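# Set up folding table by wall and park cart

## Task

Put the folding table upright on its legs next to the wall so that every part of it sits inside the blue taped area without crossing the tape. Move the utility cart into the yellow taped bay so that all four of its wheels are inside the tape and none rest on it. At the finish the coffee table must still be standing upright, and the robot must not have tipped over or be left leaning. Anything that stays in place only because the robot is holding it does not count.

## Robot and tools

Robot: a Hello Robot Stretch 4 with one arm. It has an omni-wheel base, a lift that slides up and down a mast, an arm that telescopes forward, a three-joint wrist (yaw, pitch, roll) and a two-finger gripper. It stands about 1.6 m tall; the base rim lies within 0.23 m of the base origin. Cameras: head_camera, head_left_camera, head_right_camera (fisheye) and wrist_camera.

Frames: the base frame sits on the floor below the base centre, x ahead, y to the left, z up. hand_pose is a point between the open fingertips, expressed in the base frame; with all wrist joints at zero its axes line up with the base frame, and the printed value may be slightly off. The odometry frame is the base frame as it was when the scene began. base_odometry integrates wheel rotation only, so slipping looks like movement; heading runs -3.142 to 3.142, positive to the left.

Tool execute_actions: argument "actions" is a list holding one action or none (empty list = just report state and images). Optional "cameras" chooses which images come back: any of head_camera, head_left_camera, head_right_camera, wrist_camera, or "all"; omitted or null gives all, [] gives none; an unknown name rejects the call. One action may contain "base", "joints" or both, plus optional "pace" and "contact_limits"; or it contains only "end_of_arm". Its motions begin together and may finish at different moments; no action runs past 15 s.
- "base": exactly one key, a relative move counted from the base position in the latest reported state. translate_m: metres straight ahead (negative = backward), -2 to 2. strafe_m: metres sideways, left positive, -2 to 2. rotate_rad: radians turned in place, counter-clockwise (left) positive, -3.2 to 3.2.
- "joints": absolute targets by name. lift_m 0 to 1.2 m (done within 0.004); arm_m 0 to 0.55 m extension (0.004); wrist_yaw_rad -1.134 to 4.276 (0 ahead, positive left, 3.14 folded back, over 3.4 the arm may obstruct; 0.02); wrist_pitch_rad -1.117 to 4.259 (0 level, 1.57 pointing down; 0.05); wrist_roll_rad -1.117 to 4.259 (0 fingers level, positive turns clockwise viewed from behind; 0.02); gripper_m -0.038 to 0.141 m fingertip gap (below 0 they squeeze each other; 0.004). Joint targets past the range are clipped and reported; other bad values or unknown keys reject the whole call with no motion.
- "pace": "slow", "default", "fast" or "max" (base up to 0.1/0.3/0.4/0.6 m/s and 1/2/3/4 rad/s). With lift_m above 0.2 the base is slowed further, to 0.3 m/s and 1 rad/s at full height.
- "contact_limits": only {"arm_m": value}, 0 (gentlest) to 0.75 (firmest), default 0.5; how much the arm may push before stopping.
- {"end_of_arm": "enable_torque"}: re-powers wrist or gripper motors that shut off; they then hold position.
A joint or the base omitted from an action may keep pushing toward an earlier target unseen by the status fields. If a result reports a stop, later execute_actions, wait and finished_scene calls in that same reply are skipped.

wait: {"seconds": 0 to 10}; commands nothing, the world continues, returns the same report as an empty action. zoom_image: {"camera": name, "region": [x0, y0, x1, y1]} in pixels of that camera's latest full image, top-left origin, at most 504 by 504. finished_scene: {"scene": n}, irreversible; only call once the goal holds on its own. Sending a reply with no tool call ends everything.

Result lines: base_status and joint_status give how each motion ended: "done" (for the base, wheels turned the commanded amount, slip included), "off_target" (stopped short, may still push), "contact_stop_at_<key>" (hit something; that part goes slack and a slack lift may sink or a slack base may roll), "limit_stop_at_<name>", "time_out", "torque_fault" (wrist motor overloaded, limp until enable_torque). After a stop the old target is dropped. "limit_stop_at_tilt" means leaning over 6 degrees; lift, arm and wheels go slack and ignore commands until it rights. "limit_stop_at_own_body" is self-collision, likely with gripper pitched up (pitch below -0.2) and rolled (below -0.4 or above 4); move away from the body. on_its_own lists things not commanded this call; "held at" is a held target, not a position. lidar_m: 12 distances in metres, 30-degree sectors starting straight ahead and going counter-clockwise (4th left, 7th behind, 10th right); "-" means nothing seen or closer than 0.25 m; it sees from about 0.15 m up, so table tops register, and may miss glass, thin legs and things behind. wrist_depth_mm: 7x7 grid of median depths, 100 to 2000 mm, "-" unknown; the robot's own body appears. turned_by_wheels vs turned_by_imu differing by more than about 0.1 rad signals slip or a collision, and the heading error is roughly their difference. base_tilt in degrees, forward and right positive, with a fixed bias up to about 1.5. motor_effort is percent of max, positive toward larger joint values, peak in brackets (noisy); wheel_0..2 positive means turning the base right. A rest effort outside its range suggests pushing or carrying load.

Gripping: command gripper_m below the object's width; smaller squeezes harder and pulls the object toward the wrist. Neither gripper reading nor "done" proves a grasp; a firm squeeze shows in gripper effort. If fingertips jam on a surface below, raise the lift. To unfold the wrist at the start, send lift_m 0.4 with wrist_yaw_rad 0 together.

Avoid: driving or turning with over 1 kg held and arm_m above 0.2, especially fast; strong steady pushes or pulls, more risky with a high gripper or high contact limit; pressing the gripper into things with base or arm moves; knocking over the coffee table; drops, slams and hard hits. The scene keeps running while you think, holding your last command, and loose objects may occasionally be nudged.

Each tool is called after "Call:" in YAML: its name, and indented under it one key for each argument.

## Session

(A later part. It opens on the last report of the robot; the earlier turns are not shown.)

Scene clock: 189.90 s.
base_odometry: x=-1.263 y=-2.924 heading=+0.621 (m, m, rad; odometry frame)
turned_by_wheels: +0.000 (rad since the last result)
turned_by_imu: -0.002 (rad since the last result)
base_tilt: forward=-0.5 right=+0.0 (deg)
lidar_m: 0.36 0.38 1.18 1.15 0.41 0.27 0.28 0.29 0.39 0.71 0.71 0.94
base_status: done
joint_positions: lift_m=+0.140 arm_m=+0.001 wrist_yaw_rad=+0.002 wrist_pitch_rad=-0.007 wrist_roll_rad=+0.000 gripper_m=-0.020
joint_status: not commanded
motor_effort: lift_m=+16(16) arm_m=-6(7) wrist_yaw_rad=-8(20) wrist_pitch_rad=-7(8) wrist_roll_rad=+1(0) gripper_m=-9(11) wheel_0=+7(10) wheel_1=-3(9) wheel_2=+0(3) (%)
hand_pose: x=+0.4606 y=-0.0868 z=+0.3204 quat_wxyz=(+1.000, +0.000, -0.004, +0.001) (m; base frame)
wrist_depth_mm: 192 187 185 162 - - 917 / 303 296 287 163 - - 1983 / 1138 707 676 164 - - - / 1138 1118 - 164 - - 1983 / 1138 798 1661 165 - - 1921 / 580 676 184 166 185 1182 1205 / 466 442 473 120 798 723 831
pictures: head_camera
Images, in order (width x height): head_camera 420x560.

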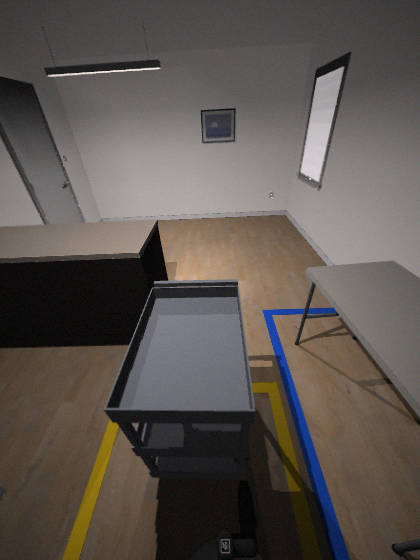

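Call:
execute_actions:
  actions:
    - {"joints":{"gripper_m":0.14}}
  cameras: []

Call:
execute_actions:
  actions:
    - {"base":{"translate_m":-0.04},"joints":{"wrist_pitch_rad":1.2,"lift_m":0.2}}
  cameras: []

Call:
execute_actions:
  actions:
    - {"base":{"strafe_m":0.8},"joints":{"gripper_m":0}}
  cameras: []

Call:
execute_actions:
  actions:
    - {"base":{"translate_m":0.75}}
  cameras: []

Call:
execute_actions:
  actions:
    - {"base":{"rotate_rad":-1.55},"pace":"slow"}
  cameras: []

Call:
execute_actions:
  actions:
    - {"joints":{"wrist_pitch_rad":0,"lift_m":0.14}}
  cameras: ["head_camera","wrist_camera"]

Scene clock: 207.20 s.
base_odometry: x=-1.263 y=-2.924 heading=+0.621 (m, m, rad; odometry frame)
turned_by_wheels: +0.000 (rad since the last result)
turned_by_imu: -0.002 (rad since the last result)
base_tilt: forward=-0.5 right=+0.2 (deg)
lidar_m: 0.36 0.38 1.19 1.15 0.43 0.28 0.26 0.29 0.40 0.70 0.71 0.93
base_status: not commanded
joint_positions: lift_m=+0.140 arm_m=+0.001 wrist_yaw_rad=+0.001 wrist_pitch_rad=-0.007 wrist_roll_rad=+0.000 gripper_m=+0.140
joint_status: all done
motor_effort: lift_m=+16(16) arm_m=-6(6) wrist_yaw_rad=-4(8) wrist_pitch_rad=-8(6) wrist_roll_rad=+0(1) gripper_m=+0(12) wheel_0=+7(7) wheel_1=-3(4) wheel_2=+0(0) (%)
hand_pose: x=+0.4604 y=-0.0873 z=+0.3204 quat_wxyz=(+1.000, +0.000, -0.004, +0.000) (m; base frame)
wrist_depth_mm: 191 187 184 162 - - 931 / 304 294 287 163 - - - / 1118 707 676 164 - - - / 1118 1118 - 165 - - 1921 / 1138 798 1756 166 - - 1921 / 585 615 574 166 1008 199 1205 / 466 473 473 127 809 768 831
pictures: none
No camera images: the call's "cameras" was empty. Leave "cameras" out to get every camera's image.

Scene clock: 208.53 s.
torque_fault: wrist_pitch_rad switched itself off since the last result.
base_odometry: x=-1.295 y=-2.948 heading=+0.621 (m, m, rad; odometry frame)
turned_by_wheels: -0.001 (rad since the last result)
turned_by_imu: -0.001 (rad since the last result)
base_tilt: forward=-0.4 right=+0.0 (deg)
lidar_m: 0.36 0.38 1.20 1.00 0.36 0.25 0.25 0.26 0.33 0.69 0.72 0.95
base_status: done
joint_positions: lift_m=+0.200 arm_m=+0.001 wrist_yaw_rad=+0.000 wrist_pitch_rad=+0.569 wrist_roll_rad=+0.001 gripper_m=+0.140
joint_status: wrist_pitch_rad torque_fault (moved +0.576 of +1.207); the others done
on_its_own: wrist_pitch_rad is off since a torque_fault, until you send "end_of_arm": "enable_torque" (your +1.200 is given up)
motor_effort: lift_m=+14(21) arm_m=-5(6) wrist_yaw_rad=-2(16) wrist_pitch_rad=+1(100) wrist_roll_rad=-4(40) gripper_m=-1(2) wheel_0=-4(7) wheel_1=-4(9) wheel_2=+0(11) (%)
hand_pose: x=+0.4149 y=-0.0874 z=+0.2232 quat_wxyz=(+0.960, +0.001, +0.280, +0.000) (m; base frame)
wrist_depth_mm: 1078 1098 1537 127 1983 1921 1863 / 627 707 732 138 1229 1205 1205 / 535 549 554 152 878 891 878 / 436 433 433 168 691 691 683 / 359 357 355 189 569 569 574 / 229 219 209 203 469 202 484 / 255 241 229 127 421 413 427
pictures: none
No camera images: the call's "cameras" was empty. Leave "cameras" out to get every camera's image.

not run: a stop came earlier in this reply.

not run: a stop came earlier in this reply.

not run: a stop came earlier in this reply.

not run: a stop came earlier in this reply.

Call:
execute_actions:
  actions:
    - {"joints":{"lift_m":0.33},"pace":"slow"}
  cameras: ["wrist_camera"]

Call:
execute_actions:
  actions:
    - {"end_of_arm":"enable_torque"}
  cameras: []

Call:
execute_actions:
  actions:
    - {"joints":{"wrist_pitch_rad":1.57,"gripper_m":0}}
  cameras: []

Call:
execute_actions:
  actions:
    - {"base":{"strafe_m":0.8}}
  cameras: []

Call:
execute_actions:
  actions:
    - {"base":{"translate_m":0.7}}
  cameras: []

Call:
execute_actions:
  actions:
    - {"base":{"rotate_rad":-1.55},"pace":"slow"}
  cameras: ["head_camera"]

Scene clock: 224.43 s.
base_odometry: x=-1.295 y=-2.948 heading=+0.621 (m, m, rad; odometry frame)
turned_by_wheels: +0.000 (rad since the last result)
turned_by_imu: -0.004 (rad since the last result)
base_tilt: forward=-0.3 right=+0.1 (deg)
lidar_m: 0.35 0.39 1.22 0.99 0.37 0.25 0.25 0.26 0.34 0.71 0.70 0.91
base_status: not commanded
joint_positions: lift_m=+0.330 arm_m=+0.001 wrist_yaw_rad=+0.000 wrist_pitch_rad=+1.284 wrist_roll_rad=+0.000 gripper_m=+0.140
joint_status: all done
on_its_own: wrist_pitch_rad is off since a torque_fault, until you send "end_of_arm": "enable_torque" (your +1.200 is given up)
motor_effort: lift_m=+20(21) arm_m=-5(5) wrist_yaw_rad=-2(2) wrist_pitch_rad=+0(1) wrist_roll_rad=+0(3) gripper_m=+1(1) wheel_0=-4(4) wheel_1=-4(4) wheel_2=+1(1) (%)
hand_pose: x=+0.2535 y=-0.0874 z=+0.2313 quat_wxyz=(+0.801, +0.000, +0.599, +0.000) (m; base frame)
wrist_depth_mm: 377 375 368 229 539 535 525 / 317 317 306 291 517 512 504 / 504 504 496 492 496 496 488 / 500 488 488 480 480 477 473 / 473 473 466 466 459 459 452 / 459 452 310 449 439 199 436 / 445 254 251 127 433 424 430
pictures: wrist_camera
Images, in order (width x height): wrist_camera 616x392.

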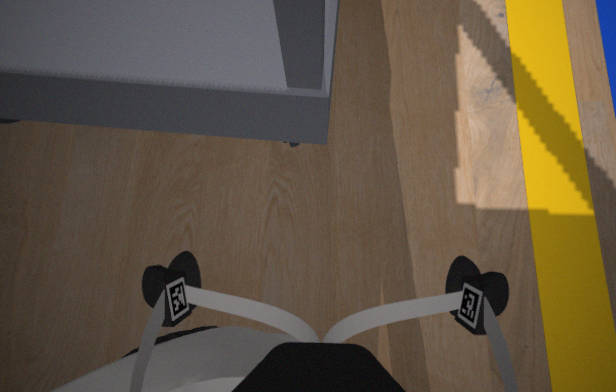

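Scene clock: 224.73 s.
base_odometry: x=-1.295 y=-2.948 heading=+0.621 (m, m, rad; odometry frame)
turned_by_wheels: +0.000 (rad since the last result)
turned_by_imu: +0.000 (rad since the last result)
base_tilt: forward=-0.3 right=+0.0 (deg)
lidar_m: 0.35 0.39 1.21 1.00 0.35 0.25 0.25 0.25 0.35 0.71 0.72 0.94
base_status: not commanded
joint_positions: lift_m=+0.330 arm_m=+0.001 wrist_yaw_rad=+0.000 wrist_pitch_rad=+1.284 wrist_roll_rad=+0.000 gripper_m=+0.140
joint_status: not commanded
end_of_arm: enable_torque: each motor that was off is on again
on_its_own: wrist_pitch_rad is held at +1.284, not at your +1.200, since a torque_fault
motor_effort: lift_m=+20(20) arm_m=-5(5) wrist_yaw_rad=-2(2) wrist_pitch_rad=+0(0) wrist_roll_rad=+0(1) gripper_m=+0(1) wheel_0=-4(4) wheel_1=-4(4) wheel_2=+1(0) (%)
hand_pose: x=+0.2534 y=-0.0874 z=+0.2313 quat_wxyz=(+0.801, +0.000, +0.599, +0.000) (m; base frame)
wrist_depth_mm: 377 373 370 229 539 535 530 / 315 317 307 291 521 508 508 / 508 504 496 488 496 500 488 / 492 488 484 480 480 473 469 / 473 473 466 462 459 455 455 / 459 449 310 449 439 200 436 / 442 253 251 127 427 427 427
pictures: none
No camera images: the call's "cameras" was empty. Leave "cameras" out to get every camera's image.

Scene clock: 227.10 s.
base_odometry: x=-1.295 y=-2.948 heading=+0.621 (m, m, rad; odometry frame)
turned_by_wheels: +0.000 (rad since the last result)
turned_by_imu: -0.001 (rad since the last result)
base_tilt: forward=-0.3 right=+0.0 (deg)
lidar_m: 0.34 0.38 1.21 1.00 0.36 0.25 0.25 0.25 0.34 0.72 0.70 0.94
base_status: not commanded
joint_positions: lift_m=+0.331 arm_m=+0.001 wrist_yaw_rad=+0.001 wrist_pitch_rad=+1.471 wrist_roll_rad=+0.000 gripper_m=+0.000
joint_status: wrist_pitch_rad limit_stop_at_own_body (moved +0.187 of +0.286); the others done
on_its_own: wrist_pitch_rad is held at +1.471, not at your +1.570, since a limit_stop_at_own_body; lift_m is slack since a limit_stop_at_own_body; arm_m is slack since a limit_stop_at_own_body
motor_effort: lift_m=+18(20) arm_m=+0(5) wrist_yaw_rad=-3(5) wrist_pitch_rad=+0(34) wrist_roll_rad=-3(9) gripper_m=-5(1) wheel_0=-4(4) wheel_1=-4(4) wheel_2=+0(0) (%)
hand_pose: x=+0.2006 y=-0.0874 z=+0.2218 quat_wxyz=(+0.742, +0.000, +0.671, +0.000) (m; base frame)
wrist_depth_mm: 334 317 301 309 466 459 455 / 480 473 469 462 459 455 455 / 469 469 462 459 455 452 449 / 469 466 459 455 452 449 445 / 462 459 291 452 449 445 442 / 462 244 239 196 187 439 436 / 241 237 235 131 243 433 433
pictures: none
No camera images: the call's "cameras" was empty. Leave "cameras" out to get every camera's image.

not run: a stop came earlier in this reply.

not run: a stop came earlier in this reply.

not run: a stop came earlier in this reply.

Call:
execute_actions:
  actions:
    - {"base":{"strafe_m":0.8},"joints":{"wrist_pitch_rad":1.3,"lift_m":0.33,"arm_m":0}}
  cameras: []

Call:
execute_actions:
  actions:
    - {"base":{"translate_m":0.7},"joints":{"wrist_pitch_rad":0}}
  cameras: []

Call:
execute_actions:
  actions:
    - {"joints":{"lift_m":0.14}}
  cameras: []

Call:
execute_actions:
  actions:
    - {"base":{"rotate_rad":-1.55},"pace":"slow"}
  cameras: ["head_camera","wrist_camera"]

Scene clock: 236.70 s.
base_odometry: x=-1.760 y=-2.297 heading=+0.621 (m, m, rad; odometry frame)
turned_by_wheels: +0.000 (rad since the last result)
turned_by_imu: +0.001 (rad since the last result)
base_tilt: forward=-0.5 right=+0.1 (deg)
lidar_m: 1.33 0.52 0.37 0.34 0.36 0.25 0.25 0.26 0.36 0.98 0.58 0.60
base_status: done
joint_positions: lift_m=+0.331 arm_m=+0.001 wrist_yaw_rad=+0.000 wrist_pitch_rad=+1.301 wrist_roll_rad=+0.000 gripper_m=+0.000
joint_status: lift_m limit_stop_at_own_body (moved +0.000 of -0.001); arm_m limit_stop_at_own_body (moved +0.000 of -0.001); the others done
on_its_own: lift_m is slack since a limit_stop_at_own_body; arm_m is slack since a limit_stop_at_own_body
motor_effort: lift_m=+18(16) arm_m=+0(1) wrist_yaw_rad=-3(3) wrist_pitch_rad=-3(4) wrist_roll_rad=-1(1) gripper_m=-3(4) wheel_0=-2(14) wheel_1=+2(12) wheel_2=+0(2) (%)
hand_pose: x=+0.2487 y=-0.0874 z=+0.2307 quat_wxyz=(+0.796, +0.000, +0.606, +0.000) (m; base frame)
wrist_depth_mm: 554 549 539 535 530 525 525 / 530 525 512 525 508 512 504 / 508 504 504 496 492 484 484 / 488 484 488 477 477 473 466 / 473 469 469 462 459 455 452 / 459 452 449 195 188 442 439 / 449 250 236 131 427 424 421
pictures: none
No camera images: the call's "cameras" was empty. Leave "cameras" out to get every camera's image.

not run: a stop came earlier in this reply.

not run: a stop came earlier in this reply.

not run: a stop came earlier in this reply.

Call:
execute_actions:
  actions:
    - {"base":{"translate_m":0.7},"joints":{"wrist_pitch_rad":0}}
  cameras: []

Call:
execute_actions:
  actions:
    - {"joints":{"lift_m":0.14}}
  cameras: []

Call:
execute_actions:
  actions:
    - {"base":{"rotate_rad":-1.55},"pace":"slow"}
  cameras: ["head_camera","wrist_camera"]

Scene clock: 243.53 s.
base_odometry: x=-1.191 y=-1.890 heading=+0.621 (m, m, rad; odometry frame)
turned_by_wheels: +0.000 (rad since the last result)
turned_by_imu: -0.002 (rad since the last result)
base_tilt: forward=-0.4 right=+0.1 (deg)
lidar_m: 0.62 0.66 0.91 1.12 0.45 0.54 0.94 0.97 0.45 0.43 0.46 0.68
base_status: done
joint_positions: lift_m=+0.331 arm_m=+0.001 wrist_yaw_rad=+0.000 wrist_pitch_rad=+0.003 wrist_roll_rad=+0.000 gripper_m=+0.000
joint_status: all done
on_its_own: lift_m is slack since a limit_stop_at_own_body; arm_m is slack since a limit_stop_at_own_body
motor_effort: lift_m=+17(18) arm_m=+0(0) wrist_yaw_rad=-2(3) wrist_pitch_rad=-8(13) wrist_roll_rad=-1(0) gripper_m=-3(3) wheel_0=+3(8) wheel_1=+3(10) wheel_2=-3(14) (%)
hand_pose: x=+0.4603 y=-0.0874 z=+0.5080 quat_wxyz=(+1.000, +0.000, +0.001, +0.000) (m; base frame)
wrist_depth_mm: 433 430 427 421 418 413 - / 436 433 430 424 421 418 - / 442 439 430 433 421 421 - / 442 439 436 427 424 421 - / 442 442 436 433 430 424 - / 445 445 439 196 188 427 1756 / 449 449 439 131 436 427 1205
pictures: none
No camera images: the call's "cameras" was empty. Leave "cameras" out to get every camera's image.

Scene clock: 245.40 s.
base_odometry: x=-1.191 y=-1.890 heading=+0.621 (m, m, rad; odometry frame)
turned_by_wheels: +0.000 (rad since the last result)
turned_by_imu: -0.001 (rad since the last result)
base_tilt: forward=-0.6 right=+0.0 (deg)
lidar_m: 0.63 0.67 0.94 1.10 0.47 0.55 0.96 0.98 0.45 0.41 0.46 0.66
base_status: not commanded
joint_positions: lift_m=+0.140 arm_m=+0.001 wrist_yaw_rad=+0.000 wrist_pitch_rad=+0.003 wrist_roll_rad=+0.000 gripper_m=+0.000
joint_status: all done
on_its_own: arm_m is slack since a limit_stop_at_own_body
motor_effort: lift_m=+15(16) arm_m=+0(0) wrist_yaw_rad=-2(2) wrist_pitch_rad=-7(8) wrist_roll_rad=-1(2) gripper_m=-4(3) wheel_0=+3(3) wheel_1=+3(3) wheel_2=-3(3) (%)
hand_pose: x=+0.4603 y=-0.0874 z=+0.3176 quat_wxyz=(+1.000, +0.000, +0.001, +0.000) (m; base frame)
wrist_depth_mm: 436 433 427 421 418 415 - / 439 433 430 424 418 415 - / 442 436 430 427 424 418 - / 442 436 436 427 424 424 - / 445 439 439 436 427 424 - / 452 445 439 195 188 427 1160 / 455 449 442 131 430 427 820
pictures: none
No camera images: the call's "cameras" was empty. Leave "cameras" out to get every camera's image.

Scene clock: 248.23 s.
base_odometry: x=-1.191 y=-1.890 heading=-0.928 (m, m, rad; odometry frame)
turned_by_wheels: -1.549 (rad since the last result)
turned_by_imu: -1.577 (rad since the last result)
base_tilt: forward=-0.5 right=+0.1 (deg)
lidar_m: 0.40 0.48 0.65 0.63 0.66 0.94 1.12 0.45 0.56 0.93 0.99 0.43
base_status: done
joint_positions: lift_m=+0.140 arm_m=+0.001 wrist_yaw_rad=+0.000 wrist_pitch_rad=+0.003 wrist_roll_rad=+0.000 gripper_m=+0.000
joint_status: not commanded
on_its_own: arm_m is slack since a limit_stop_at_own_body
motor_effort: lift_m=+15(15) arm_m=+0(0) wrist_yaw_rad=-2(2) wrist_pitch_rad=-7(8) wrist_roll_rad=-1(0) gripper_m=-4(3) wheel_0=+5(5) wheel_1=+7(9) wheel_2=+5(12) (%)
hand_pose: x=+0.4603 y=-0.0874 z=+0.3176 quat_wxyz=(+1.000, +0.000, +0.001, +0.000) (m; base frame)
wrist_depth_mm: 230 224 216 210 205 199 195 / 319 310 303 296 293 289 289 / - 691 - - 1983 634 1397 / - - - - - 1808 1430 / 1921 1281 1983 1983 1983 1576 1397 / 525 634 609 196 187 615 1138 / 459 459 433 131 469 439 407
pictures: head_camera, wrist_camera
Images, in order (width x height): head_camera 420x560, wrist_camera 616x392.

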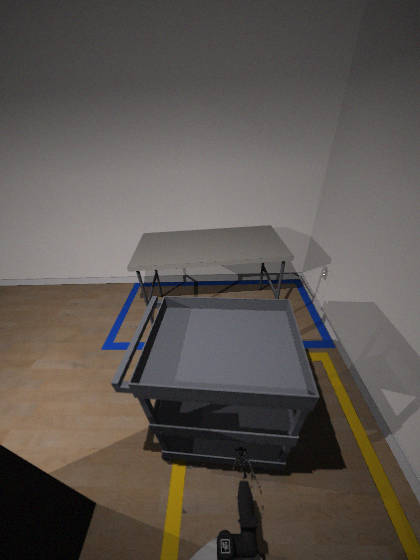

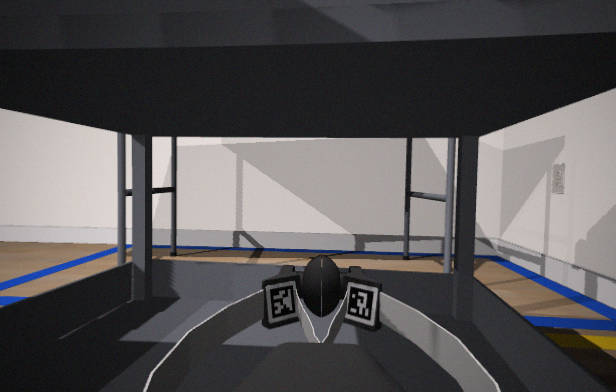

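Extend fully to reach past both posts, sweep, then clear before retracting.

Call:
execute_actions:
  actions:
    - {"joints":{"arm_m":0.52}}
  cameras: []

Call:
execute_actions:
  actions:
    - {"base":{"strafe_m":-0.5},"pace":"slow"}
  cameras: []

Call:
execute_actions:
  actions:
    - {"base":{"strafe_m":0.2},"pace":"slow"}
  cameras: []

Call:
execute_actions:
  actions:
    - {"joints":{"arm_m":0}}
  cameras: ["head_camera"]

Scene clock: 256.57 s.
base_odometry: x=-1.191 y=-1.890 heading=-0.928 (m, m, rad; odometry frame)
turned_by_wheels: +0.000 (rad since the last result)
turned_by_imu: -0.002 (rad since the last result)
base_tilt: forward=-0.4 right=-0.1 (deg)
lidar_m: 0.43 0.46 0.66 0.62 0.66 0.94 1.09 0.46 0.52 0.92 0.99 0.44
base_status: not commanded
joint_positions: lift_m=+0.140 arm_m=+0.519 wrist_yaw_rad=+0.000 wrist_pitch_rad=+0.002 wrist_roll_rad=+0.000 gripper_m=+0.000
joint_status: all done
motor_effort: lift_m=+15(15) arm_m=+6(8) wrist_yaw_rad=-2(1) wrist_pitch_rad=-6(8) wrist_roll_rad=+1(1) gripper_m=-2(4) wheel_0=+5(5) wheel_1=+6(6) wheel_2=+4(4) (%)
hand_pose: x=+0.9783 y=-0.0874 z=+0.3177 quat_wxyz=(+1.000, +0.000, +0.001, +0.000) (m; base frame)
wrist_depth_mm: 878 854 842 820 820 820 1255 / 1537 1537 1499 1308 1281 1430 1308 / 1618 1576 1537 1537 1499 1464 1336 / 1618 1618 1499 1537 1499 1464 1366 / 1576 1576 1537 1499 1499 1464 1366 / 1078 1078 1008 195 189 1138 1160 / 759 750 715 131 759 741 798
pictures: none
No camera images: the call's "cameras" was empty. Leave "cameras" out to get every camera's image.

Scene clock: 262.70 s.
base_odometry: x=-1.591 y=-2.190 heading=-0.927 (m, m, rad; odometry frame)
turned_by_wheels: +0.001 (rad since the last result)
turned_by_imu: +0.000 (rad since the last result)
base_tilt: forward=-0.4 right=+0.2 (deg)
lidar_m: 0.42 0.47 0.78 1.13 1.20 0.38 0.36 0.39 0.44 0.43 0.42 0.67
base_status: done
joint_positions: lift_m=+0.140 arm_m=+0.519 wrist_yaw_rad=+0.003 wrist_pitch_rad=+0.003 wrist_roll_rad=+0.000 gripper_m=+0.000
joint_status: not commanded
motor_effort: lift_m=+15(15) arm_m=+6(7) wrist_yaw_rad=-11(30) wrist_pitch_rad=-7(7) wrist_roll_rad=+0(0) gripper_m=-4(6) wheel_0=+9(19) wheel_1=-2(7) wheel_2=+3(6) (%)
hand_pose: x=+0.9786 y=-0.0865 z=+0.3177 quat_wxyz=(+1.000, +0.000, +0.001, +0.002) (m; base frame)
wrist_depth_mm: 866 842 842 878 1499 117 580 / 1537 1576 1308 1499 1464 117 585 / 1576 1537 1537 1499 1464 118 585 / 1618 1537 1537 1499 1537 119 591 / 1618 1576 1499 1499 1499 119 591 / 1060 1078 1008 195 187 120 580 / 759 750 715 120 759 120 574
pictures: none
No camera images: the call's "cameras" was empty. Leave "cameras" out to get every camera's image.

Scene clock: 265.87 s.
base_odometry: x=-1.431 y=-2.070 heading=-0.927 (m, m, rad; odometry frame)
turned_by_wheels: +0.000 (rad since the last result)
turned_by_imu: +0.000 (rad since the last result)
base_tilt: forward=-0.3 right=+0.0 (deg)
lidar_m: 0.47 0.51 0.96 0.93 0.98 1.41 0.39 0.39 0.56 0.63 0.67 0.46
base_status: done
joint_positions: lift_m=+0.140 arm_m=+0.519 wrist_yaw_rad=+0.000 wrist_pitch_rad=+0.003 wrist_roll_rad=+0.000 gripper_m=+0.000
joint_status: not commanded
motor_effort: lift_m=+15(15) arm_m=+6(6) wrist_yaw_rad=-3(11) wrist_pitch_rad=-6(8) wrist_roll_rad=-1(2) gripper_m=-4(4) wheel_0=-4(4) wheel_1=+5(7) wheel_2=+0(2) (%)
hand_pose: x=+0.9784 y=-0.0873 z=+0.3177 quat_wxyz=(+1.000, +0.000, +0.001, +0.000) (m; base frame)
wrist_depth_mm: 204 200 195 831 820 1464 931 / 1576 1576 1308 1308 1430 1464 960 / 1576 1576 1537 1499 1464 1499 960 / 1576 1576 1537 1499 1537 1464 931 / 1618 1576 1537 1499 1499 1464 946 / 1078 1078 1008 195 187 1138 917 / 759 759 723 131 778 741 798
pictures: none
No camera images: the call's "cameras" was empty. Leave "cameras" out to get every camera's image.

Scene clock: 268.47 s.
base_odometry: x=-1.431 y=-2.070 heading=-0.927 (m, m, rad; odometry frame)
turned_by_wheels: +0.000 (rad since the last result)
turned_by_imu: -0.001 (rad since the last result)
base_tilt: forward=-0.4 right=+0.2 (deg)
lidar_m: 0.45 0.51 0.96 0.92 0.98 1.39 0.37 0.40 0.54 0.64 0.68 0.47
base_status: not commanded
joint_positions: lift_m=+0.140 arm_m=+0.001 wrist_yaw_rad=+0.000 wrist_pitch_rad=+0.003 wrist_roll_rad=+0.000 gripper_m=+0.000
joint_status: all done
motor_effort: lift_m=+15(15) arm_m=-6(5) wrist_yaw_rad=-2(4) wrist_pitch_rad=-7(7) wrist_roll_rad=+2(1) gripper_m=-4(4) wheel_0=-4(4) wheel_1=+6(5) wheel_2=+0(0) (%)
hand_pose: x=+0.4605 y=-0.0874 z=+0.3176 quat_wxyz=(+1.000, +0.000, +0.001, +0.000) (m; base frame)
wrist_depth_mm: 285 271 257 245 234 224 216 / 319 310 303 298 294 290 287 / - - 741 707 - 634 946 / - - - - - 1281 946 / 1808 1863 1921 1983 1983 1229 931 / 535 603 609 195 187 634 917 / 459 462 436 131 469 445 407
pictures: head_camera
Images, in order (width x height): head_camera 420x560.

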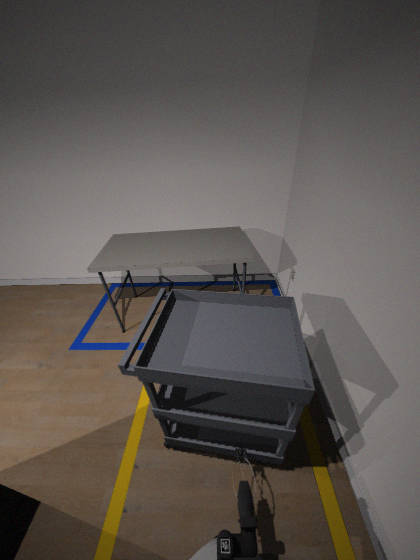

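Call:
finished_scene:
  scene: 2

The scene is finished: the task was done.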